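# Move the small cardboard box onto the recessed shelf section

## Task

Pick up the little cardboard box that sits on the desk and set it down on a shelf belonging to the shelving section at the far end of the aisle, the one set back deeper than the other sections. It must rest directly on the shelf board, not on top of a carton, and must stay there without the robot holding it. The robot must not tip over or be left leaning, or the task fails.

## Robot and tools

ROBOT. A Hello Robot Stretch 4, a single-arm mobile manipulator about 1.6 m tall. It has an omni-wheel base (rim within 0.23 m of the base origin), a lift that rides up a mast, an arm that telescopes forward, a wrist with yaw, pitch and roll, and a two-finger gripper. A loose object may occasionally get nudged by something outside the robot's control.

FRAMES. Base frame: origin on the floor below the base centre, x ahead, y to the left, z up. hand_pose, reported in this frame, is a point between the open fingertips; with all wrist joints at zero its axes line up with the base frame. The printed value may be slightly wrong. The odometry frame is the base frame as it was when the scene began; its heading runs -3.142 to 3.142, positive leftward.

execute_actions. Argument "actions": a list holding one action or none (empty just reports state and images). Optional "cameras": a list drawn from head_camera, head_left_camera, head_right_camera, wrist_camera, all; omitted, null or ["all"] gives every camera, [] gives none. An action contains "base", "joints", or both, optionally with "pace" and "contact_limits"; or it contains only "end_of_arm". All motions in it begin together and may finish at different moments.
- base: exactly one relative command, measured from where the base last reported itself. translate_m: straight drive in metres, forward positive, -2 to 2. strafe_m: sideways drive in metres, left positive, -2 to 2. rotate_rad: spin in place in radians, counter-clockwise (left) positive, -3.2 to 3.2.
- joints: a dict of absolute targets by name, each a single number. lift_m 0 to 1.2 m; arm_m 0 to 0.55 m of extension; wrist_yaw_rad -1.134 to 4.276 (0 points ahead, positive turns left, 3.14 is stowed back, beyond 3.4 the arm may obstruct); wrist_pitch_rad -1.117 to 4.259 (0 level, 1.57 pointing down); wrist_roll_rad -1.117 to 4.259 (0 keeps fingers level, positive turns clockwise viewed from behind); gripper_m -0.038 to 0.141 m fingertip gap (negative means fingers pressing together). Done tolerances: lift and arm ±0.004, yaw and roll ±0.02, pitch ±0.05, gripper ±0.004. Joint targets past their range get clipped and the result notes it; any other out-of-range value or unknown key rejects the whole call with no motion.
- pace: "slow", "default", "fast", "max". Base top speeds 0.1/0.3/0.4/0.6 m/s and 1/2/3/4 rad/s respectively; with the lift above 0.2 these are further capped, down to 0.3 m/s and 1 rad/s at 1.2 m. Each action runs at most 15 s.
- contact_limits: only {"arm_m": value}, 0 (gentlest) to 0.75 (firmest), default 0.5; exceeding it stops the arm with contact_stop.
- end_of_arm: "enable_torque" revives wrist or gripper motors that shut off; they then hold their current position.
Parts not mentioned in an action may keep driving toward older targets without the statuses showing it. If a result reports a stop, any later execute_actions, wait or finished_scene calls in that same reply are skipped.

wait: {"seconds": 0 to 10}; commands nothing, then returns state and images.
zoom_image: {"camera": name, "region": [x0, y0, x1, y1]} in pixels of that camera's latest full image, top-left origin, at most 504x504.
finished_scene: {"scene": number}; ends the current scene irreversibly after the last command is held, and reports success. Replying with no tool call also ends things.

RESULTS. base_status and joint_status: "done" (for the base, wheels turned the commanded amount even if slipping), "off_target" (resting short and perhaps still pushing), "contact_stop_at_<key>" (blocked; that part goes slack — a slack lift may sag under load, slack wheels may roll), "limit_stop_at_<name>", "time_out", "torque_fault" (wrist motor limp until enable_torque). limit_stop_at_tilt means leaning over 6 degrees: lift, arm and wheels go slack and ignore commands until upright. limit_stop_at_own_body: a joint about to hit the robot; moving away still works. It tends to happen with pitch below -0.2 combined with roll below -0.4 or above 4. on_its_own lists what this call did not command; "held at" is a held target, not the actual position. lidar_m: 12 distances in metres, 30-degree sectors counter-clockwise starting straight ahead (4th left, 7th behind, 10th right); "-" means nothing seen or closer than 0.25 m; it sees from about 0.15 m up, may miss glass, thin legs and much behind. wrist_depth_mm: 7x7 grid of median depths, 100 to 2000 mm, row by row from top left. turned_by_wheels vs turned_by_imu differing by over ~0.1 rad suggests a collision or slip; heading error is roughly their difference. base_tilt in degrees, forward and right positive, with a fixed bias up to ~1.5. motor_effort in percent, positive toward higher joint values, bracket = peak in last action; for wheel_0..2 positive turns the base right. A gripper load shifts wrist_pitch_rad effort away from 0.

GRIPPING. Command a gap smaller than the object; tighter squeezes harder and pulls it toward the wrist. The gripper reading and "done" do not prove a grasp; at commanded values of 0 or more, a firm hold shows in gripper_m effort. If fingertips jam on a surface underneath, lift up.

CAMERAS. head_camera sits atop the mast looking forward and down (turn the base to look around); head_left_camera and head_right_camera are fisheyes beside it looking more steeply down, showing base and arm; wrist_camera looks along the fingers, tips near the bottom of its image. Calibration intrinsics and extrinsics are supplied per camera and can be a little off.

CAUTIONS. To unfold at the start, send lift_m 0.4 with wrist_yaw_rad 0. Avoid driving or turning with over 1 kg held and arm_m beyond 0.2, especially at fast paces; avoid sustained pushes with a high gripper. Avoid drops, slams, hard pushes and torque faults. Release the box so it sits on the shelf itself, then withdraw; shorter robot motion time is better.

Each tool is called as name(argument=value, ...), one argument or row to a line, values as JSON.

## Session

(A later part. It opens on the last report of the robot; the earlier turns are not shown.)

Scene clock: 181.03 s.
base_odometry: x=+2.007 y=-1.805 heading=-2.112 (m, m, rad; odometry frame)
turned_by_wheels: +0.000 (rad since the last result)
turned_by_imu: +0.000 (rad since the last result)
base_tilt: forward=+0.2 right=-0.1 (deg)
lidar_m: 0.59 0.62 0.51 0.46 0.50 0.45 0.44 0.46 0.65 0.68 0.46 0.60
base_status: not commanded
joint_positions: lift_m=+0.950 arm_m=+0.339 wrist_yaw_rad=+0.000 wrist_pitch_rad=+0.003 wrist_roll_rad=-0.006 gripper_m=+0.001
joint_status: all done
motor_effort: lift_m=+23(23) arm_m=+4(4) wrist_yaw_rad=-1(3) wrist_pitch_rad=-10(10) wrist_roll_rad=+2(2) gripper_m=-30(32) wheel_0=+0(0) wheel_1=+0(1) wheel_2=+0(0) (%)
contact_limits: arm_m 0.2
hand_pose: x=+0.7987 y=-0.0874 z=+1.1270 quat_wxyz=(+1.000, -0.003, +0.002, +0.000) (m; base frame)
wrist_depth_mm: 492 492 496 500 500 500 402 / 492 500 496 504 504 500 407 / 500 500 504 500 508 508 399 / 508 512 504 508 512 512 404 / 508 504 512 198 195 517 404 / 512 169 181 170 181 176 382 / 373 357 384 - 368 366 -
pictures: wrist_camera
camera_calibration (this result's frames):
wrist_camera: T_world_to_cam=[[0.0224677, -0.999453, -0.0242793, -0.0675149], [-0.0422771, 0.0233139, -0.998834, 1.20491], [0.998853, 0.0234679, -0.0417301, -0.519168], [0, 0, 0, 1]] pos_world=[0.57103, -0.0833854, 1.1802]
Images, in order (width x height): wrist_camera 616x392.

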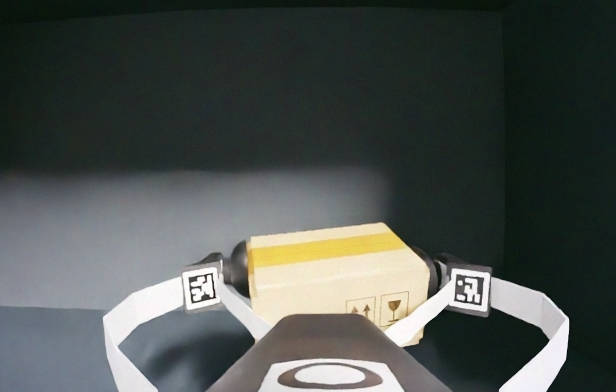

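execute_actions(
  actions=[
    {"joints":{"lift_m":0.875},"pace":"slow"},
  ],
  cameras=["wrist_camera"],
)

Scene clock: 189.13 s.
base_odometry: x=+2.007 y=-1.805 heading=-2.112 (m, m, rad; odometry frame)
turned_by_wheels: +0.000 (rad since the last result)
turned_by_imu: +0.000 (rad since the last result)
base_tilt: forward=+0.2 right=-0.1 (deg)
lidar_m: 0.59 0.61 0.50 0.48 0.50 0.44 0.42 0.46 0.63 0.71 0.47 0.62
base_status: not commanded
joint_positions: lift_m=+0.875 arm_m=+0.339 wrist_yaw_rad=+0.000 wrist_pitch_rad=+0.003 wrist_roll_rad=-0.006 gripper_m=+0.001
joint_status: all done
motor_effort: lift_m=+14(21) arm_m=+4(4) wrist_yaw_rad=+0(1) wrist_pitch_rad=-9(10) wrist_roll_rad=+2(2) gripper_m=-29(33) wheel_0=+0(0) wheel_1=+0(1) wheel_2=+0(0) (%)
hand_pose: x=+0.7987 y=-0.0874 z=+1.0527 quat_wxyz=(+1.000, -0.003, +0.002, +0.000) (m; base frame)
wrist_depth_mm: 488 496 500 496 496 500 404 / 492 492 500 504 504 504 407 / 496 504 500 504 504 512 399 / 508 508 508 512 508 508 402 / 512 504 492 198 196 504 394 / 307 168 181 170 181 176 319 / 224 216 233 - 221 220 -
pictures: wrist_camera
camera_calibration (this result's frames):
wrist_camera: T_world_to_cam=[[0.0224676, -0.999453, -0.0242793, -0.0693178], [-0.0422771, 0.0233139, -0.998834, 1.13074], [0.998853, 0.0234678, -0.0417302, -0.522268], [0, 0, 0, 1]] pos_world=[0.571031, -0.0833854, 1.10595]
Images, in order (width x height): wrist_camera 616x392.

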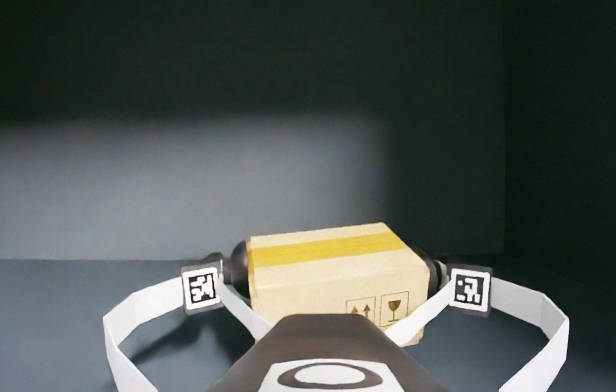

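execute_actions(
  actions=[
    {"joints":{"lift_m":0.858,"gripper_m":0.13}},
  ],
  cameras=["wrist_camera"],
)

execute_actions(
  actions=[
    {"joints":{"arm_m":0.0}},
  ],
  cameras=["head_camera"],
)

Scene clock: 195.50 s.
base_odometry: x=+2.007 y=-1.805 heading=-2.112 (m, m, rad; odometry frame)
turned_by_wheels: +0.000 (rad since the last result)
turned_by_imu: +0.000 (rad since the last result)
base_tilt: forward=+0.2 right=-0.1 (deg)
lidar_m: 0.58 0.63 0.51 0.48 0.49 0.45 0.43 0.46 0.63 0.71 0.47 0.62
base_status: not commanded
joint_positions: lift_m=+0.859 arm_m=+0.339 wrist_yaw_rad=-0.001 wrist_pitch_rad=-0.002 wrist_roll_rad=-0.006 gripper_m=+0.130
joint_status: all done
motor_effort: lift_m=+9(13) arm_m=+4(4) wrist_yaw_rad=+1(2) wrist_pitch_rad=+4(10) wrist_roll_rad=+1(2) gripper_m=-1(32) wheel_0=+0(0) wheel_1=+0(0) wheel_2=+0(0) (%)
hand_pose: x=+0.7986 y=-0.0876 z=+1.0375 quat_wxyz=(+1.000, -0.003, -0.001, +0.000) (m; base frame)
wrist_depth_mm: 492 496 500 496 500 500 402 / 496 496 500 496 504 504 404 / 504 500 504 504 508 508 402 / 508 504 508 512 512 508 402 / 504 508 508 512 512 427 394 / 282 283 244 166 208 250 268 / 204 196 211 - 207 192 -
pictures: wrist_camera
camera_calibration (this result's frames):
wrist_camera: T_world_to_cam=[[0.0217008, -0.999465, -0.0244707, -0.0691302], [-0.0374135, 0.0236474, -0.99902, 1.11192], [0.999064, 0.0225951, -0.0368804, -0.528101], [0, 0, 0, 1]] pos_world=[0.570707, -0.0834548, 1.08966]
Images, in order (width x height): wrist_camera 616x392.

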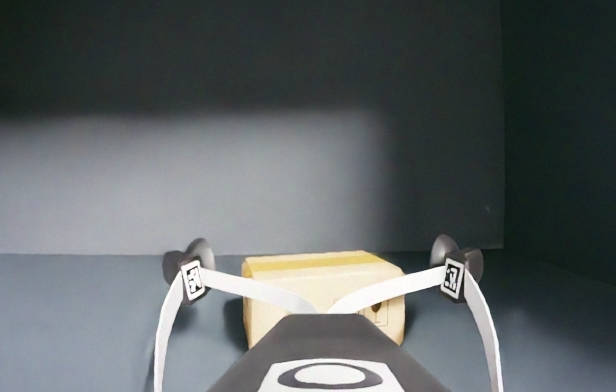

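Scene clock: 197.63 s.
base_odometry: x=+2.007 y=-1.805 heading=-2.112 (m, m, rad; odometry frame)
turned_by_wheels: +0.000 (rad since the last result)
turned_by_imu: +0.000 (rad since the last result)
base_tilt: forward=+0.2 right=-0.1 (deg)
lidar_m: 0.59 0.63 0.51 0.47 0.50 0.44 0.43 0.45 0.60 0.70 0.46 0.60
base_status: not commanded
joint_positions: lift_m=+0.858 arm_m=+0.001 wrist_yaw_rad=+0.000 wrist_pitch_rad=+0.002 wrist_roll_rad=-0.006 gripper_m=+0.130
joint_status: all done
motor_effort: lift_m=+15(15) arm_m=-4(5) wrist_yaw_rad=+1(4) wrist_pitch_rad=-10(7) wrist_roll_rad=+1(1) gripper_m=-2(2) wheel_0=+0(0) wheel_1=+0(1) wheel_2=-1(0) (%)
hand_pose: x=+0.4601 y=-0.0875 z=+1.0359 quat_wxyz=(+1.000, -0.003, +0.001, +0.000) (m; base frame)
wrist_depth_mm: 723 759 809 809 778 559 413 / 750 842 842 842 842 585 407 / 759 831 842 866 842 585 415 / 759 842 831 842 854 597 421 / 500 500 500 496 484 402 399 / 668 866 854 166 842 480 402 / 741 878 878 - 878 615 424
pictures: head_camera
Images, in order (width x height): head_camera 420x560.

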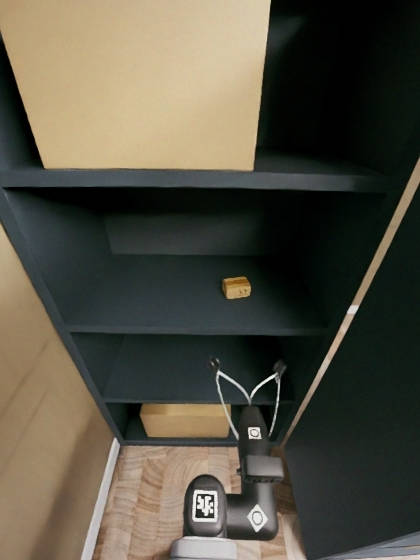

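finished_scene(
  scene=1,
)

The scene is finished: the task was done.


## Next scene

The same job, from a new start.

execute_actions(
  actions=[
    {"joints":{"lift_m":0.4,"wrist_yaw_rad":0}},
  ],
  cameras=["head_left_camera"],
)

Scene clock: 2.47 s.
base_odometry: x=+0.000 y=+0.000 heading=+0.000 (m, m, rad; odometry frame)
turned_by_wheels: +0.000 (rad since the last result)
turned_by_imu: +0.000 (rad since the last result)
base_tilt: forward=+0.2 right=-0.1 (deg)
lidar_m: 1.82 1.25 1.45 1.54 2.20 2.23 0.89 0.77 0.79 1.67 1.46 1.46
base_status: not commanded
joint_positions: lift_m=+0.400 arm_m=-0.002 wrist_yaw_rad=+0.000 wrist_pitch_rad=+0.007 wrist_roll_rad=-0.006 gripper_m=+0.057
joint_status: all done
motor_effort: lift_m=+22(23) arm_m=-1(1) wrist_yaw_rad=-1(7) wrist_pitch_rad=-7(7) wrist_roll_rad=+0(1) gripper_m=-5(4) wheel_0=+0(0) wheel_1=+0(0) wheel_2=+1(0) (%)
hand_pose: x=+0.4574 y=-0.0873 z=+0.5759 quat_wxyz=(+1.000, -0.003, +0.003, +0.000) (m; base frame)
wrist_depth_mm: 917 1863 - 1921 1464 1205 1042 / 917 1921 - 1863 1499 1229 1042 / 917 1863 - 1921 1499 1205 1042 / 904 1863 - - 1499 1229 1042 / 931 1863 - - 1430 1229 1060 / 931 1756 204 1618 202 1205 1078 / 931 1205 1255 - 1255 1138 1060
pictures: head_left_camera
Images, in order (width x height): head_left_camera 420x672.

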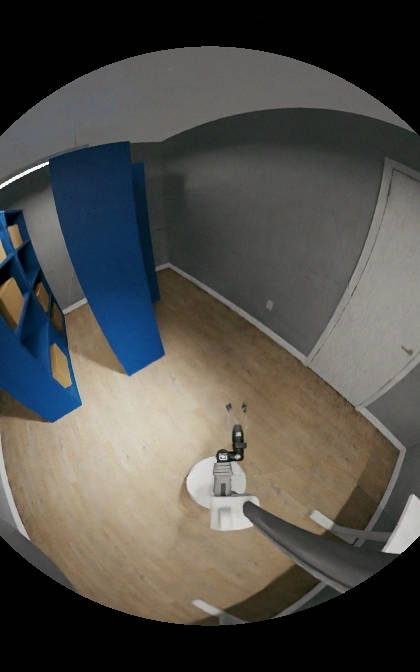

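execute_actions(
  actions=[
    {"base":{"rotate_rad":-2.55},"joints":{"lift_m":0.69,"wrist_pitch_rad":0.25,"gripper_m":0.141}},
  ],
  cameras=["head_camera"],
)

Scene clock: 8.87 s.
base_odometry: x=+0.000 y=+0.000 heading=-2.550 (m, m, rad; odometry frame)
turned_by_wheels: -2.550 (rad since the last result)
turned_by_imu: -2.572 (rad since the last result)
base_tilt: forward=+0.2 right=-0.1 (deg)
lidar_m: 0.77 0.80 1.59 1.47 1.50 1.91 1.26 1.42 1.66 2.20 1.34 0.85
base_status: done
joint_positions: lift_m=+0.690 arm_m=-0.002 wrist_yaw_rad=+0.000 wrist_pitch_rad=+0.252 wrist_roll_rad=-0.006 gripper_m=+0.141
joint_status: all done
motor_effort: lift_m=+22(23) arm_m=-1(1) wrist_yaw_rad=-1(1) wrist_pitch_rad=-7(9) wrist_roll_rad=+1(1) gripper_m=+2(3) wheel_0=+2(5) wheel_1=+0(5) wheel_2=+2(7) (%)
hand_pose: x=+0.4483 y=-0.0874 z=+0.7960 quat_wxyz=(+0.992, -0.003, +0.126, +0.000) (m; base frame)
wrist_depth_mm: 1182 1182 1229 1255 1308 1336 1336 / 878 798 842 842 866 904 960 / 1255 1281 1336 1336 1397 1430 1464 / 1336 1336 1366 1430 1464 1499 1537 / 1397 1397 1430 1499 1499 1160 1618 / 1430 1308 1397 171 1366 1160 1430 / 1229 1160 1281 - 1255 1160 1182
pictures: head_camera
Images, in order (width x height): head_camera 420x560.

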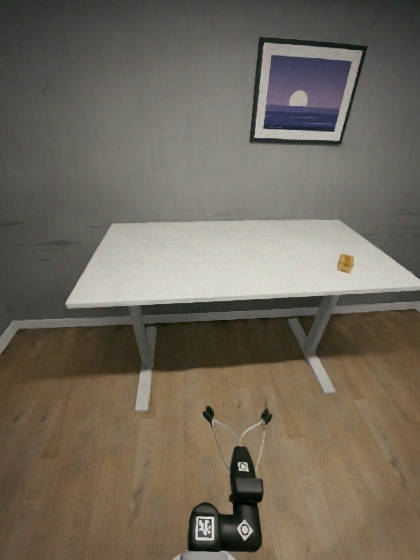

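execute_actions(
  actions=[
    {"base":{"rotate_rad":0.1},"joints":{"lift_m":0.95}},
  ],
  cameras=[],
)

execute_actions(
  actions=[
    {"base":{"strafe_m":-0.64}},
  ],
  cameras=["wrist_camera"],
)

Scene clock: 17.67 s.
base_odometry: x=+0.000 y=+0.000 heading=-2.450 (m, m, rad; odometry frame)
turned_by_wheels: +0.100 (rad since the last result)
turned_by_imu: +0.100 (rad since the last result)
base_tilt: forward=+0.2 right=-0.1 (deg)
lidar_m: 0.77 0.81 1.51 1.46 1.55 1.33 1.25 1.43 2.33 2.19 1.17 0.82
base_status: done
joint_positions: lift_m=+0.950 arm_m=-0.002 wrist_yaw_rad=+0.000 wrist_pitch_rad=+0.252 wrist_roll_rad=-0.006 gripper_m=+0.141
joint_status: all done
motor_effort: lift_m=+22(21) arm_m=-1(1) wrist_yaw_rad=+0(0) wrist_pitch_rad=-7(7) wrist_roll_rad=+1(1) gripper_m=+0(1) wheel_0=-2(5) wheel_1=-1(7) wheel_2=-1(5) (%)
hand_pose: x=+0.4483 y=-0.0874 z=+1.0560 quat_wxyz=(+0.992, -0.003, +0.126, +0.000) (m; base frame)
wrist_depth_mm: 1229 1229 1229 1229 1229 1229 1229 / 1281 1281 1281 1308 1308 1308 1281 / 1336 1336 1336 1308 1336 1336 1336 / 1366 788 768 759 741 723 707 / 1499 609 1430 1464 1464 1464 1060 / 1537 1537 1576 171 1537 1537 1336 / 1576 1537 1576 - 1576 1499 1205
pictures: none
No camera images: the call's "cameras" was empty. Leave "cameras" out to get every camera's image.

Scene clock: 21.13 s.
base_odometry: x=-0.408 y=+0.493 heading=-2.450 (m, m, rad; odometry frame)
turned_by_wheels: +0.000 (rad since the last result)
turned_by_imu: -0.001 (rad since the last result)
base_tilt: forward=+0.2 right=-0.1 (deg)
lidar_m: 0.79 0.84 1.13 2.09 2.22 1.39 1.25 1.28 1.65 1.56 1.62 0.85
base_status: done
joint_positions: lift_m=+0.950 arm_m=-0.002 wrist_yaw_rad=+0.000 wrist_pitch_rad=+0.252 wrist_roll_rad=-0.006 gripper_m=+0.141
joint_status: not commanded
motor_effort: lift_m=+21(22) arm_m=-1(1) wrist_yaw_rad=-2(0) wrist_pitch_rad=-6(7) wrist_roll_rad=+0(1) gripper_m=+0(0) wheel_0=+0(10) wheel_1=+1(8) wheel_2=-1(1) (%)
hand_pose: x=+0.4483 y=-0.0874 z=+1.0561 quat_wxyz=(+0.992, -0.003, +0.126, +0.000) (m; base frame)
wrist_depth_mm: 1229 1229 1229 1255 1255 1255 1255 / 1281 1281 1308 1308 1308 1281 1308 / 1308 1336 1336 1336 1336 1366 1336 / 809 798 778 741 732 1430 1430 / 1464 1464 1464 1464 1464 1499 1464 / 1537 1537 1537 171 1537 1576 1576 / 1576 1537 1576 - 1618 1537 1499
pictures: wrist_camera
camera_calibration (this result's frames):
wrist_camera: T_world_to_cam=[[0.0155183, -0.999449, -0.0293489, -0.0529513], [-0.286983, 0.0236653, -0.957643, 1.1855], [0.95781, 0.0232837, -0.286457, 0.104714], [0, 0, 0, 1]] pos_world=[0.240744, -0.0834155, 1.16373]
Images, in order (width x height): wrist_camera 616x392.

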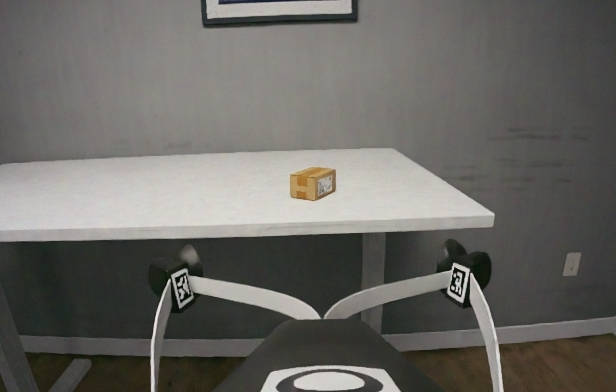

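execute_actions(
  actions=[
    {"base":{"translate_m":0.25},"joints":{"arm_m":0.14,"lift_m":0.9}},
  ],
  cameras=["wrist_camera"],
)

Scene clock: 28.43 s.
base_odometry: x=-0.601 y=+0.334 heading=-2.450 (m, m, rad; odometry frame)
turned_by_wheels: +0.000 (rad since the last result)
turned_by_imu: -0.002 (rad since the last result)
base_tilt: forward=+0.2 right=-0.1 (deg)
lidar_m: 0.53 0.58 0.79 2.09 2.21 1.60 1.51 1.54 1.65 1.55 1.64 0.57
base_status: done
joint_positions: lift_m=+0.900 arm_m=+0.139 wrist_yaw_rad=+0.000 wrist_pitch_rad=+0.252 wrist_roll_rad=-0.006 gripper_m=+0.141
joint_status: all done
motor_effort: lift_m=+14(19) arm_m=+4(8) wrist_yaw_rad=+0(1) wrist_pitch_rad=-8(7) wrist_roll_rad=+1(0) gripper_m=-1(0) wheel_0=-1(6) wheel_1=-2(0) wheel_2=+1(11) (%)
hand_pose: x=+0.5896 y=-0.0874 z=+1.0066 quat_wxyz=(+0.992, -0.003, +0.126, +0.000) (m; base frame)
wrist_depth_mm: 904 891 904 891 904 904 891 / 931 931 931 931 931 946 946 / 960 976 976 960 976 991 991 / 627 609 591 530 569 554 1025 / 392 389 384 343 373 359 359 / 283 270 257 171 252 255 265 / 231 232 234 - 236 235 236
pictures: wrist_camera
camera_calibration (this result's frames):
wrist_camera: T_world_to_cam=[[0.0157112, -0.999446, -0.0293516, -0.056652], [-0.287155, 0.0236084, -0.957593, 1.17874], [0.957755, 0.0234734, -0.286624, -0.0446238], [0, 0, 0, 1]] pos_world=[0.382109, -0.0834012, 1.1143]
Images, in order (width x height): wrist_camera 616x392.

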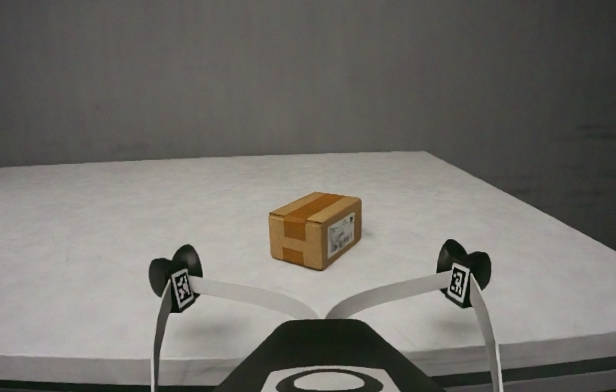

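execute_actions(
  actions=[
    {"joints":{"arm_m":0.29,"lift_m":0.875}},
  ],
  cameras=["wrist_camera"],
)

Scene clock: 36.00 s.
base_odometry: x=-0.601 y=+0.334 heading=-2.450 (m, m, rad; odometry frame)
turned_by_wheels: +0.000 (rad since the last result)
turned_by_imu: +0.000 (rad since the last result)
base_tilt: forward=+0.2 right=-0.1 (deg)
lidar_m: 0.54 0.56 0.77 2.09 2.22 1.60 1.49 1.55 1.63 1.55 1.66 0.57
base_status: not commanded
joint_positions: lift_m=+0.875 arm_m=+0.289 wrist_yaw_rad=+0.000 wrist_pitch_rad=+0.252 wrist_roll_rad=-0.006 gripper_m=+0.141
joint_status: all done
motor_effort: lift_m=+14(15) arm_m=+4(5) wrist_yaw_rad=-1(0) wrist_pitch_rad=-7(7) wrist_roll_rad=+1(1) gripper_m=+1(1) wheel_0=+0(0) wheel_1=-2(2) wheel_2=+1(1) (%)
hand_pose: x=+0.7396 y=-0.0874 z=+0.9816 quat_wxyz=(+0.992, -0.003, +0.126, +0.000) (m; base frame)
wrist_depth_mm: 759 759 768 778 778 768 768 / 788 798 798 809 798 809 798 / 809 820 820 820 831 831 842 / 525 517 500 488 477 466 866 / 330 329 325 206 278 304 304 / 239 228 210 171 212 216 225 / 195 189 198 - 193 183 -
pictures: wrist_camera
camera_calibration (this result's frames):
wrist_camera: T_world_to_cam=[[0.0156427, -0.999447, -0.0293514, -0.0597097], [-0.287137, 0.0236283, -0.957598, 1.19791], [0.957762, 0.0234072, -0.286608, -0.195453], [0, 0, 0, 1]] pos_world=[0.532094, -0.0834062, 1.08934]
Images, in order (width x height): wrist_camera 616x392.

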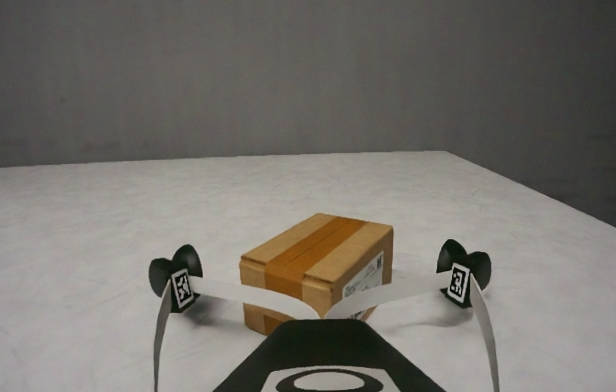

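execute_actions(
  actions=[
    {"joints":{"gripper_m":0.0}},
  ],
  cameras=["wrist_camera"],
)

Scene clock: 40.97 s.
base_odometry: x=-0.601 y=+0.334 heading=-2.450 (m, m, rad; odometry frame)
turned_by_wheels: +0.000 (rad since the last result)
turned_by_imu: +0.000 (rad since the last result)
base_tilt: forward=+0.2 right=-0.1 (deg)
lidar_m: 0.54 0.57 0.78 2.08 2.22 1.60 1.49 1.57 1.65 1.53 1.66 0.58
base_status: not commanded
joint_positions: lift_m=+0.875 arm_m=+0.289 wrist_yaw_rad=+0.000 wrist_pitch_rad=+0.253 wrist_roll_rad=-0.006 gripper_m=+0.001
joint_status: all done
motor_effort: lift_m=+14(14) arm_m=+4(4) wrist_yaw_rad=-2(0) wrist_pitch_rad=-9(9) wrist_roll_rad=+1(1) gripper_m=-25(27) wheel_0=+0(1) wheel_1=-2(2) wheel_2=+1(1) (%)
hand_pose: x=+0.7396 y=-0.0874 z=+0.9815 quat_wxyz=(+0.992, -0.003, +0.126, +0.000) (m; base frame)
wrist_depth_mm: 759 750 759 778 768 768 778 / 788 788 788 798 809 798 809 / 831 820 820 820 820 820 831 / 525 512 496 488 473 466 866 / 329 327 325 196 294 307 301 / 238 226 181 168 185 204 224 / 194 192 192 - 192 182 -
pictures: wrist_camera
camera_calibration (this result's frames):
wrist_camera: T_world_to_cam=[[0.0156254, -0.999447, -0.0293605, -0.0596921], [-0.287714, 0.0236279, -0.957425, 1.19799], [0.957589, 0.0234075, -0.287185, -0.194766], [0, 0, 0, 1]] pos_world=[0.532116, -0.0834062, 1.0893]
Images, in order (width x height): wrist_camera 616x392.

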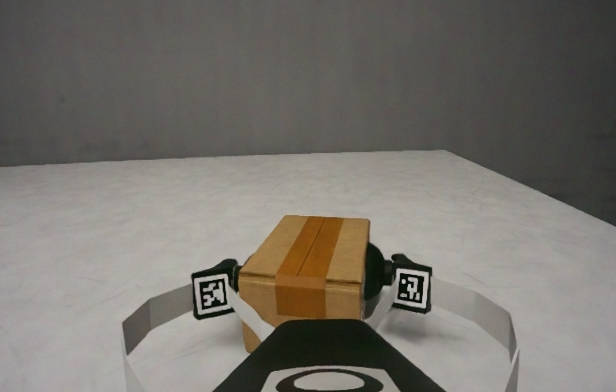

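execute_actions(
  actions=[
    {"joints":{"lift_m":0.95,"arm_m":0.0,"wrist_pitch_rad":0.0}},
  ],
  cameras=[],
)

execute_actions(
  actions=[
    {"base":{"rotate_rad":3.14}},
  ],
  cameras=["head_camera"],
)

Scene clock: 47.80 s.
base_odometry: x=-0.601 y=+0.334 heading=-2.450 (m, m, rad; odometry frame)
turned_by_wheels: +0.000 (rad since the last result)
turned_by_imu: +0.000 (rad since the last result)
base_tilt: forward=+0.2 right=-0.1 (deg)
lidar_m: 0.55 0.58 0.76 2.09 2.24 1.61 1.50 1.55 1.65 1.56 1.66 0.60
base_status: not commanded
joint_positions: lift_m=+0.950 arm_m=+0.001 wrist_yaw_rad=+0.000 wrist_pitch_rad=+0.003 wrist_roll_rad=-0.006 gripper_m=+0.001
joint_status: all done
motor_effort: lift_m=+22(22) arm_m=-4(0) wrist_yaw_rad=-1(1) wrist_pitch_rad=-10(13) wrist_roll_rad=+1(1) gripper_m=-25(25) wheel_0=-1(1) wheel_1=-2(2) wheel_2=+1(1) (%)
hand_pose: x=+0.4601 y=-0.0874 z=+1.1270 quat_wxyz=(+1.000, -0.003, +0.002, +0.000) (m; base frame)
wrist_depth_mm: 1118 1098 1078 1078 1118 1118 1098 / 1118 1118 1098 1078 1118 1118 1118 / 1118 1118 1138 1118 1118 1138 1138 / 1118 1118 1118 1118 1138 1118 1138 / 1118 1118 1138 196 1138 1138 1138 / 654 609 182 168 184 517 1138 / 469 462 469 - 469 433 462
pictures: none
No camera images: the call's "cameras" was empty. Leave "cameras" out to get every camera's image.

Scene clock: 50.87 s.
base_odometry: x=-0.601 y=+0.334 heading=+0.690 (m, m, rad; odometry frame)
turned_by_wheels: +3.140 (rad since the last result)
turned_by_imu: +3.167 (rad since the last result)
base_tilt: forward=+0.2 right=-0.1 (deg)
lidar_m: 1.50 1.53 1.64 1.54 1.64 0.59 0.56 0.58 0.79 2.10 2.18 1.60
base_status: done
joint_positions: lift_m=+0.950 arm_m=+0.001 wrist_yaw_rad=+0.000 wrist_pitch_rad=+0.003 wrist_roll_rad=-0.006 gripper_m=+0.001
joint_status: not commanded
motor_effort: lift_m=+22(22) arm_m=-4(4) wrist_yaw_rad=-2(1) wrist_pitch_rad=-11(11) wrist_roll_rad=+1(1) gripper_m=-25(27) wheel_0=-1(7) wheel_1=+0(5) wheel_2=-1(6) (%)
hand_pose: x=+0.4601 y=-0.0873 z=+1.1270 quat_wxyz=(+1.000, -0.003, +0.002, +0.000) (m; base frame)
wrist_depth_mm: - - 1229 - 1863 1255 - / - - 1255 - - 1281 - / - - 1255 - - 1255 - / - - 1255 - - 1281 - / - - 1281 196 1281 1308 - / - - 181 168 185 1281 - / - - 1255 - 1499 1308 -
pictures: head_camera
Images, in order (width x height): head_camera 420x560.

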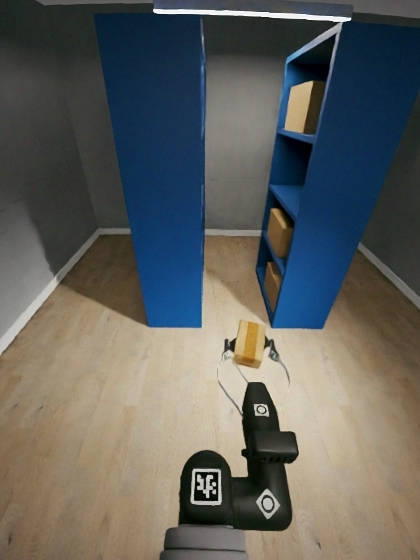

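execute_actions(
  actions=[
    {"base":{"strafe_m":-0.25}},
  ],
  cameras=[],
)

execute_actions(
  actions=[
    {"base":{"translate_m":1.0}},
  ],
  cameras=["head_camera"],
)

Scene clock: 62.33 s.
base_odometry: x=-0.442 y=+0.141 heading=+0.690 (m, m, rad; odometry frame)
turned_by_wheels: +0.000 (rad since the last result)
turned_by_imu: +0.000 (rad since the last result)
base_tilt: forward=+0.2 right=-0.1 (deg)
lidar_m: 1.53 1.57 1.87 1.81 0.81 0.58 0.53 0.55 0.78 1.83 1.90 1.59
base_status: done
joint_positions: lift_m=+0.950 arm_m=+0.001 wrist_yaw_rad=+0.000 wrist_pitch_rad=+0.003 wrist_roll_rad=-0.006 gripper_m=+0.001
joint_status: not commanded
motor_effort: lift_m=+22(22) arm_m=-4(4) wrist_yaw_rad=-1(1) wrist_pitch_rad=-10(11) wrist_roll_rad=+0(1) gripper_m=-26(26) wheel_0=-1(10) wheel_1=+2(6) wheel_2=+0(2) (%)
hand_pose: x=+0.4601 y=-0.0874 z=+1.1270 quat_wxyz=(+1.000, -0.003, +0.002, +0.000) (m; base frame)
wrist_depth_mm: - 1229 1808 - 1255 - - / - 1255 1863 - 1281 1255 - / - 1255 - - 1281 1281 - / - 1255 1756 - 1281 1281 - / - 1255 1281 196 1281 1308 - / - 1281 182 169 185 1281 - / - 1281 1308 - 1308 1336 -
pictures: none
No camera images: the call's "cameras" was empty. Leave "cameras" out to get every camera's image.

Scene clock: 67.13 s.
base_odometry: x=+0.330 y=+0.777 heading=+0.690 (m, m, rad; odometry frame)
turned_by_wheels: +0.000 (rad since the last result)
turned_by_imu: -0.004 (rad since the last result)
base_tilt: forward=+0.2 right=-0.1 (deg)
lidar_m: 1.03 0.61 0.72 1.85 1.87 1.67 1.97 1.59 1.91 1.85 0.75 0.58
base_status: done
joint_positions: lift_m=+0.950 arm_m=+0.001 wrist_yaw_rad=+0.000 wrist_pitch_rad=+0.003 wrist_roll_rad=-0.006 gripper_m=+0.001
joint_status: not commanded
motor_effort: lift_m=+21(22) arm_m=-4(4) wrist_yaw_rad=-1(0) wrist_pitch_rad=-10(11) wrist_roll_rad=+1(1) gripper_m=-25(27) wheel_0=+0(5) wheel_1=-1(5) wheel_2=+1(7) (%)
hand_pose: x=+0.4601 y=-0.0874 z=+1.1270 quat_wxyz=(+1.000, -0.003, +0.002, +0.000) (m; base frame)
wrist_depth_mm: 569 878 - - 788 530 303 / 741 960 - - 976 768 306 / 1042 1138 - - 1160 1138 307 / 591 891 - - 1160 1160 309 / 585 878 1537 196 831 788 310 / 574 1160 181 168 185 322 312 / 1138 1138 1499 - 759 402 314
pictures: head_camera
Images, in order (width x height): head_camera 420x560.

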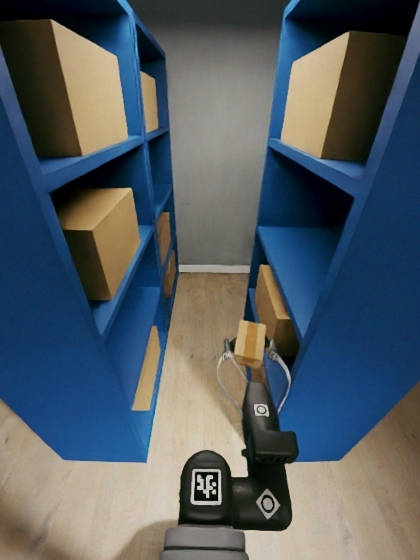

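Centred-ish. Proceed.

execute_actions(
  actions=[
    {"base":{"translate_m":0.7}},
  ],
  cameras=["head_camera"],
)

Scene clock: 79.27 s.
base_odometry: x=+0.870 y=+1.223 heading=+0.690 (m, m, rad; odometry frame)
turned_by_wheels: +0.000 (rad since the last result)
turned_by_imu: -0.003 (rad since the last result)
base_tilt: forward=+0.2 right=-0.1 (deg)
lidar_m: 1.47 0.46 0.32 0.30 0.31 2.60 3.07 2.67 0.26 0.25 0.26 0.36
base_status: done
joint_positions: lift_m=+0.950 arm_m=+0.001 wrist_yaw_rad=+0.000 wrist_pitch_rad=+0.003 wrist_roll_rad=-0.006 gripper_m=+0.001
joint_status: not commanded
motor_effort: lift_m=+21(21) arm_m=-4(4) wrist_yaw_rad=+0(2) wrist_pitch_rad=-11(10) wrist_roll_rad=+1(1) gripper_m=-26(26) wheel_0=+0(6) wheel_1=+0(6) wheel_2=+1(9) (%)
hand_pose: x=+0.4601 y=-0.0874 z=+1.1270 quat_wxyz=(+1.000, -0.003, +0.002, +0.000) (m; base frame)
wrist_depth_mm: 615 917 1397 1397 1430 477 484 / 668 991 1430 1430 1430 484 484 / 1098 1397 1430 1464 1464 484 488 / 1229 1366 1430 1430 1430 484 488 / 768 1255 1397 196 504 488 492 / 580 991 181 168 185 427 496 / 569 866 1430 - 1464 382 366
pictures: head_camera
Images, in order (width x height): head_camera 420x560.

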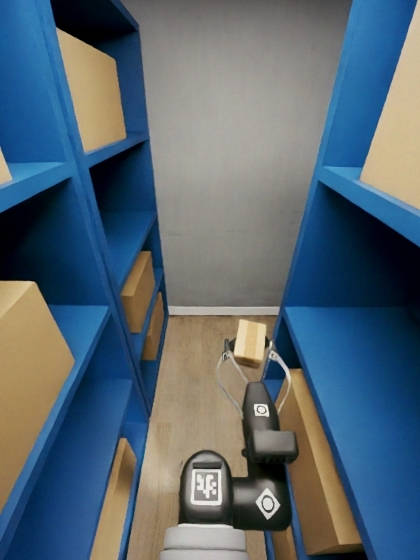

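execute_actions(
  actions=[
    {"base":{"strafe_m":0.035}},
  ],
  cameras=[],
)

execute_actions(
  actions=[
    {"base":{"translate_m":1.0},"joints":{"wrist_yaw_rad":1.57}},
  ],
  cameras=[],
)

Scene clock: 85.17 s.
base_odometry: x=+0.848 y=+1.250 heading=+0.690 (m, m, rad; odometry frame)
turned_by_wheels: +0.000 (rad since the last result)
turned_by_imu: +0.000 (rad since the last result)
base_tilt: forward=+0.2 right=-0.1 (deg)
lidar_m: 1.28 0.41 0.30 0.25 0.27 2.81 3.06 2.69 0.32 0.29 0.30 0.42
base_status: done
joint_positions: lift_m=+0.950 arm_m=+0.001 wrist_yaw_rad=+0.000 wrist_pitch_rad=+0.003 wrist_roll_rad=-0.006 gripper_m=+0.001
joint_status: not commanded
motor_effort: lift_m=+21(21) arm_m=-4(4) wrist_yaw_rad=+0(1) wrist_pitch_rad=-10(11) wrist_roll_rad=+1(0) gripper_m=-26(26) wheel_0=+1(7) wheel_1=-2(7) wheel_2=+0(1) (%)
hand_pose: x=+0.4601 y=-0.0874 z=+1.1270 quat_wxyz=(+1.000, -0.003, +0.002, +0.000) (m; base frame)
wrist_depth_mm: 544 854 1397 1397 1430 477 480 / 544 878 1430 1430 1430 484 484 / 549 1366 1430 1430 1430 484 488 / 544 1366 1430 1430 1464 484 492 / 539 1042 1397 196 1430 492 492 / 539 904 181 168 185 427 496 / 544 831 1397 - 1464 496 366
pictures: none
No camera images: the call's "cameras" was empty. Leave "cameras" out to get every camera's image.

Scene clock: 90.00 s.
base_odometry: x=+1.619 y=+1.886 heading=+0.690 (m, m, rad; odometry frame)
turned_by_wheels: +0.000 (rad since the last result)
turned_by_imu: -0.005 (rad since the last result)
base_tilt: forward=+0.1 right=-0.1 (deg)
lidar_m: 0.67 0.46 0.32 0.29 0.30 0.42 1.16 0.43 0.33 0.71 0.73 0.72
base_status: done
joint_positions: lift_m=+0.950 arm_m=+0.000 wrist_yaw_rad=+1.570 wrist_pitch_rad=+0.003 wrist_roll_rad=-0.006 gripper_m=+0.001
joint_status: all done
motor_effort: lift_m=+21(21) arm_m=-2(4) wrist_yaw_rad=-1(18) wrist_pitch_rad=-12(12) wrist_roll_rad=+0(1) gripper_m=-26(27) wheel_0=+0(8) wheel_1=+0(6) wheel_2=+2(8) (%)
hand_pose: x=+0.2589 y=+0.2884 z=+1.1270 quat_wxyz=(+0.707, -0.003, -0.001, +0.707) (m; base frame)
wrist_depth_mm: 508 512 535 549 549 544 496 / 609 707 715 715 723 683 517 / 627 707 707 732 723 723 521 / 621 707 715 723 732 732 530 / 621 715 723 188 732 715 530 / 544 508 183 167 183 427 492 / 394 375 404 - 392 362 364
pictures: none
No camera images: the call's "cameras" was empty. Leave "cameras" out to get every camera's image.

execute_actions(
  actions=[
    {"base":{"rotate_rad":-1.57}},
  ],
  cameras=["head_camera"],
)

Scene clock: 94.97 s.
base_odometry: x=+1.619 y=+1.886 heading=-0.880 (m, m, rad; odometry frame)
turned_by_wheels: -1.570 (rad since the last result)
turned_by_imu: -1.584 (rad since the last result)
base_tilt: forward=+0.2 right=-0.1 (deg)
lidar_m: 0.70 0.76 0.71 0.67 0.44 0.31 0.29 0.34 0.43 1.15 0.38 0.34
base_status: done
joint_positions: lift_m=+0.950 arm_m=+0.000 wrist_yaw_rad=+1.570 wrist_pitch_rad=+0.003 wrist_roll_rad=-0.006 gripper_m=+0.001
joint_status: not commanded
motor_effort: lift_m=+21(21) arm_m=-2(2) wrist_yaw_rad=+0(0) wrist_pitch_rad=-11(11) wrist_roll_rad=+1(1) gripper_m=-26(24) wheel_0=+0(6) wheel_1=+0(6) wheel_2=+2(5) (%)
hand_pose: x=+0.2589 y=+0.2884 z=+1.1270 quat_wxyz=(+0.707, -0.003, -0.001, +0.707) (m; base frame)
wrist_depth_mm: 634 634 640 647 647 647 640 / 634 640 640 647 647 654 634 / 634 640 647 654 647 654 647 / 640 647 647 654 654 661 647 / 647 654 647 188 654 661 647 / 647 647 183 167 183 661 647 / 647 647 654 - 668 661 668
pictures: head_camera
Images, in order (width x height): head_camera 420x560.

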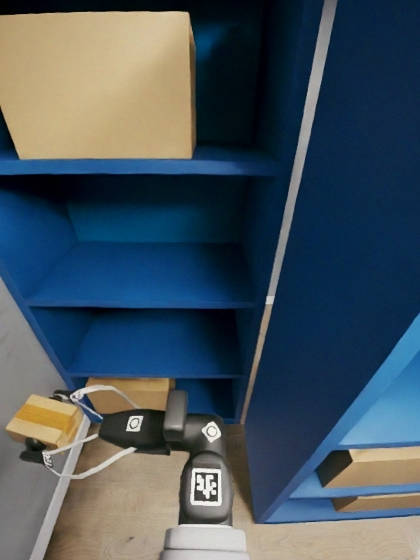

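Same layout. Repeat the routine.

execute_actions(
  actions=[
    {"base":{"strafe_m":0.2},"joints":{"wrist_yaw_rad":0.0}},
  ],
  cameras=[],
)

execute_actions(
  actions=[
    {"base":{"translate_m":0.1},"joints":{"arm_m":0.34},"contact_limits":{"arm_m":0.2}},
  ],
  cameras=["wrist_camera"],
)

Scene clock: 100.83 s.
base_odometry: x=+1.773 y=+2.013 heading=-0.880 (m, m, rad; odometry frame)
turned_by_wheels: +0.000 (rad since the last result)
turned_by_imu: +0.000 (rad since the last result)
base_tilt: forward=+0.2 right=-0.1 (deg)
lidar_m: 0.70 0.72 0.51 0.48 0.47 0.32 0.31 0.34 0.45 1.18 0.51 0.61
base_status: done
joint_positions: lift_m=+0.950 arm_m=+0.000 wrist_yaw_rad=+0.000 wrist_pitch_rad=+0.003 wrist_roll_rad=-0.006 gripper_m=+0.001
joint_status: all done
motor_effort: lift_m=+21(21) arm_m=-2(2) wrist_yaw_rad=-1(9) wrist_pitch_rad=-11(11) wrist_roll_rad=+0(1) gripper_m=-26(23) wheel_0=+1(7) wheel_1=+0(7) wheel_2=+1(0) (%)
hand_pose: x=+0.4597 y=-0.0874 z=+1.1270 quat_wxyz=(+1.000, -0.003, +0.002, +0.000) (m; base frame)
wrist_depth_mm: 517 521 544 549 554 525 469 / 691 778 809 842 809 574 462 / 778 917 931 946 917 585 469 / 768 931 931 946 946 591 473 / 759 931 931 188 768 597 477 / 544 504 183 166 182 512 473 / 732 946 946 - 854 591 484
pictures: none
No camera images: the call's "cameras" was empty. Leave "cameras" out to get every camera's image.

Scene clock: 102.97 s.
base_odometry: x=+1.837 y=+1.936 heading=-0.880 (m, m, rad; odometry frame)
turned_by_wheels: +0.000 (rad since the last result)
turned_by_imu: +0.000 (rad since the last result)
base_tilt: forward=+0.3 right=-0.1 (deg)
lidar_m: 0.61 0.62 0.52 0.48 0.49 0.45 0.39 0.40 0.59 0.81 0.47 0.59
base_status: done
joint_positions: lift_m=+0.950 arm_m=+0.339 wrist_yaw_rad=+0.000 wrist_pitch_rad=+0.003 wrist_roll_rad=-0.006 gripper_m=+0.001
joint_status: all done
motor_effort: lift_m=+21(21) arm_m=+4(5) wrist_yaw_rad=-2(0) wrist_pitch_rad=-10(11) wrist_roll_rad=+1(1) gripper_m=-23(27) wheel_0=+2(6) wheel_1=+0(2) wheel_2=+0(8) (%)
contact_limits: arm_m 0.2
hand_pose: x=+0.7987 y=-0.0874 z=+1.1271 quat_wxyz=(+1.000, -0.003, +0.001, +0.000) (m; base frame)
wrist_depth_mm: 500 504 508 512 512 500 368 / 504 508 512 512 512 517 375 / 508 508 512 517 521 517 370 / 508 512 517 517 521 521 370 / 512 517 517 187 521 530 373 / 512 496 183 166 183 421 384 / 384 366 394 - 384 355 357
pictures: wrist_camera
camera_calibration (this result's frames):
wrist_camera: T_world_to_cam=[[0.0224233, -0.999445, -0.0246156, -0.0671099], [-0.0422645, 0.0236521, -0.998826, 1.20506], [0.998855, 0.0234374, -0.0417107, -0.519216], [0, 0, 0, 1]] pos_world=[0.571058, -0.0834057, 1.18034]
Images, in order (width x height): wrist_camera 616x392.

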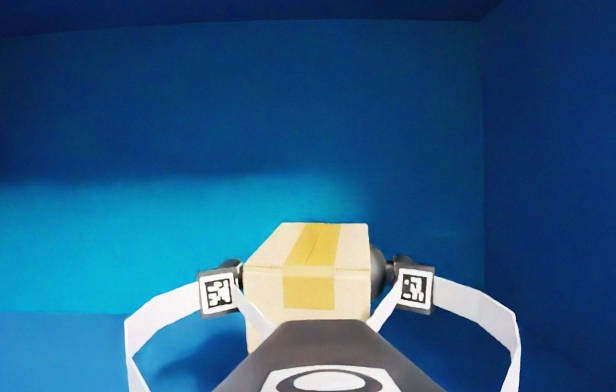

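execute_actions(
  actions=[
    {"joints":{"lift_m":0.858}},
  ],
  cameras=[],
)

execute_actions(
  actions=[
    {"joints":{"gripper_m":0.12}},
  ],
  cameras=[],
)

execute_actions(
  actions=[
    {"joints":{"arm_m":0.0}},
  ],
  cameras=["head_camera"],
)

Scene clock: 111.83 s.
base_odometry: x=+1.837 y=+1.936 heading=-0.880 (m, m, rad; odometry frame)
turned_by_wheels: +0.000 (rad since the last result)
turned_by_imu: +0.000 (rad since the last result)
base_tilt: forward=+0.2 right=-0.1 (deg)
lidar_m: 0.59 0.63 0.52 0.47 0.52 0.42 0.41 0.41 0.59 0.73 0.45 0.60
base_status: not commanded
joint_positions: lift_m=+0.858 arm_m=+0.339 wrist_yaw_rad=+0.000 wrist_pitch_rad=+0.003 wrist_roll_rad=-0.006 gripper_m=+0.001
joint_status: all done
motor_effort: lift_m=+14(21) arm_m=+4(4) wrist_yaw_rad=-2(1) wrist_pitch_rad=-10(10) wrist_roll_rad=+1(0) gripper_m=-24(24) wheel_0=+2(2) wheel_1=+0(0) wheel_2=+0(0) (%)
hand_pose: x=+0.7987 y=-0.0874 z=+1.0357 quat_wxyz=(+1.000, -0.003, +0.001, +0.000) (m; base frame)
wrist_depth_mm: 500 504 508 512 512 504 368 / 504 508 508 512 517 512 373 / 508 508 512 512 517 517 370 / 508 512 512 517 521 521 373 / 512 512 517 188 415 459 362 / 277 255 183 167 183 218 254 / 198 190 204 - 198 183 -
pictures: none
No camera images: the call's "cameras" was empty. Leave "cameras" out to get every camera's image.

Scene clock: 113.90 s.
base_odometry: x=+1.837 y=+1.936 heading=-0.880 (m, m, rad; odometry frame)
turned_by_wheels: +0.000 (rad since the last result)
turned_by_imu: +0.000 (rad since the last result)
base_tilt: forward=+0.2 right=-0.1 (deg)
lidar_m: 0.59 0.63 0.50 0.48 0.50 0.44 0.38 0.45 0.59 0.77 0.43 0.56
base_status: not commanded
joint_positions: lift_m=+0.858 arm_m=+0.339 wrist_yaw_rad=+0.000 wrist_pitch_rad=+0.003 wrist_roll_rad=-0.006 gripper_m=+0.120
joint_status: all done
motor_effort: lift_m=+14(14) arm_m=+4(4) wrist_yaw_rad=-2(1) wrist_pitch_rad=-9(11) wrist_roll_rad=+1(1) gripper_m=+1(26) wheel_0=+2(1) wheel_1=+0(0) wheel_2=+0(0) (%)
hand_pose: x=+0.7987 y=-0.0874 z=+1.0358 quat_wxyz=(+1.000, -0.003, +0.001, +0.000) (m; base frame)
wrist_depth_mm: 504 504 508 508 512 504 370 / 504 504 508 512 521 508 373 / 504 512 508 517 521 521 370 / 512 512 517 517 521 521 373 / 512 512 517 251 484 433 364 / 279 282 239 183 228 240 254 / 200 190 206 - 199 183 -
pictures: none
No camera images: the call's "cameras" was empty. Leave "cameras" out to get every camera's image.

Scene clock: 116.03 s.
base_odometry: x=+1.837 y=+1.936 heading=-0.880 (m, m, rad; odometry frame)
turned_by_wheels: +0.000 (rad since the last result)
turned_by_imu: +0.000 (rad since the last result)
base_tilt: forward=+0.2 right=-0.1 (deg)
lidar_m: 0.61 0.63 0.51 0.47 0.49 0.42 0.39 0.44 0.58 0.75 0.45 0.61
base_status: not commanded
joint_positions: lift_m=+0.858 arm_m=+0.001 wrist_yaw_rad=+0.000 wrist_pitch_rad=+0.002 wrist_roll_rad=-0.006 gripper_m=+0.120
joint_status: all done
motor_effort: lift_m=+14(14) arm_m=-4(4) wrist_yaw_rad=+0(1) wrist_pitch_rad=-8(9) wrist_roll_rad=+0(1) gripper_m=+1(1) wheel_0=+2(1) wheel_1=+0(0) wheel_2=+0(0) (%)
hand_pose: x=+0.4601 y=-0.0874 z=+1.0359 quat_wxyz=(+1.000, -0.003, +0.001, +0.000) (m; base frame)
wrist_depth_mm: 691 715 750 759 741 521 404 / 768 831 831 842 854 530 407 / 778 831 842 854 842 539 410 / 768 831 842 842 866 544 413 / 544 544 535 521 500 449 413 / 676 842 854 410 768 449 418 / 741 854 866 - 842 544 421
pictures: head_camera
Images, in order (width x height): head_camera 420x560.

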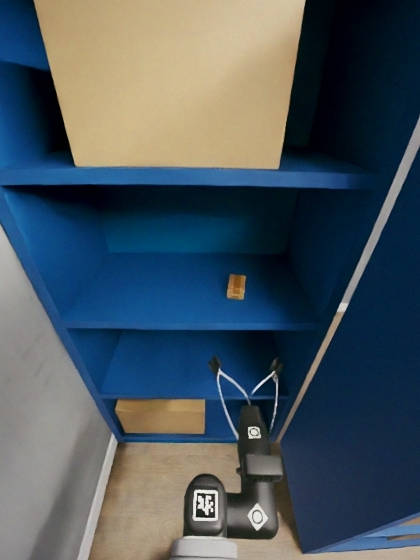

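finished_scene(
  scene=2,
)

The scene is finished: the task was done.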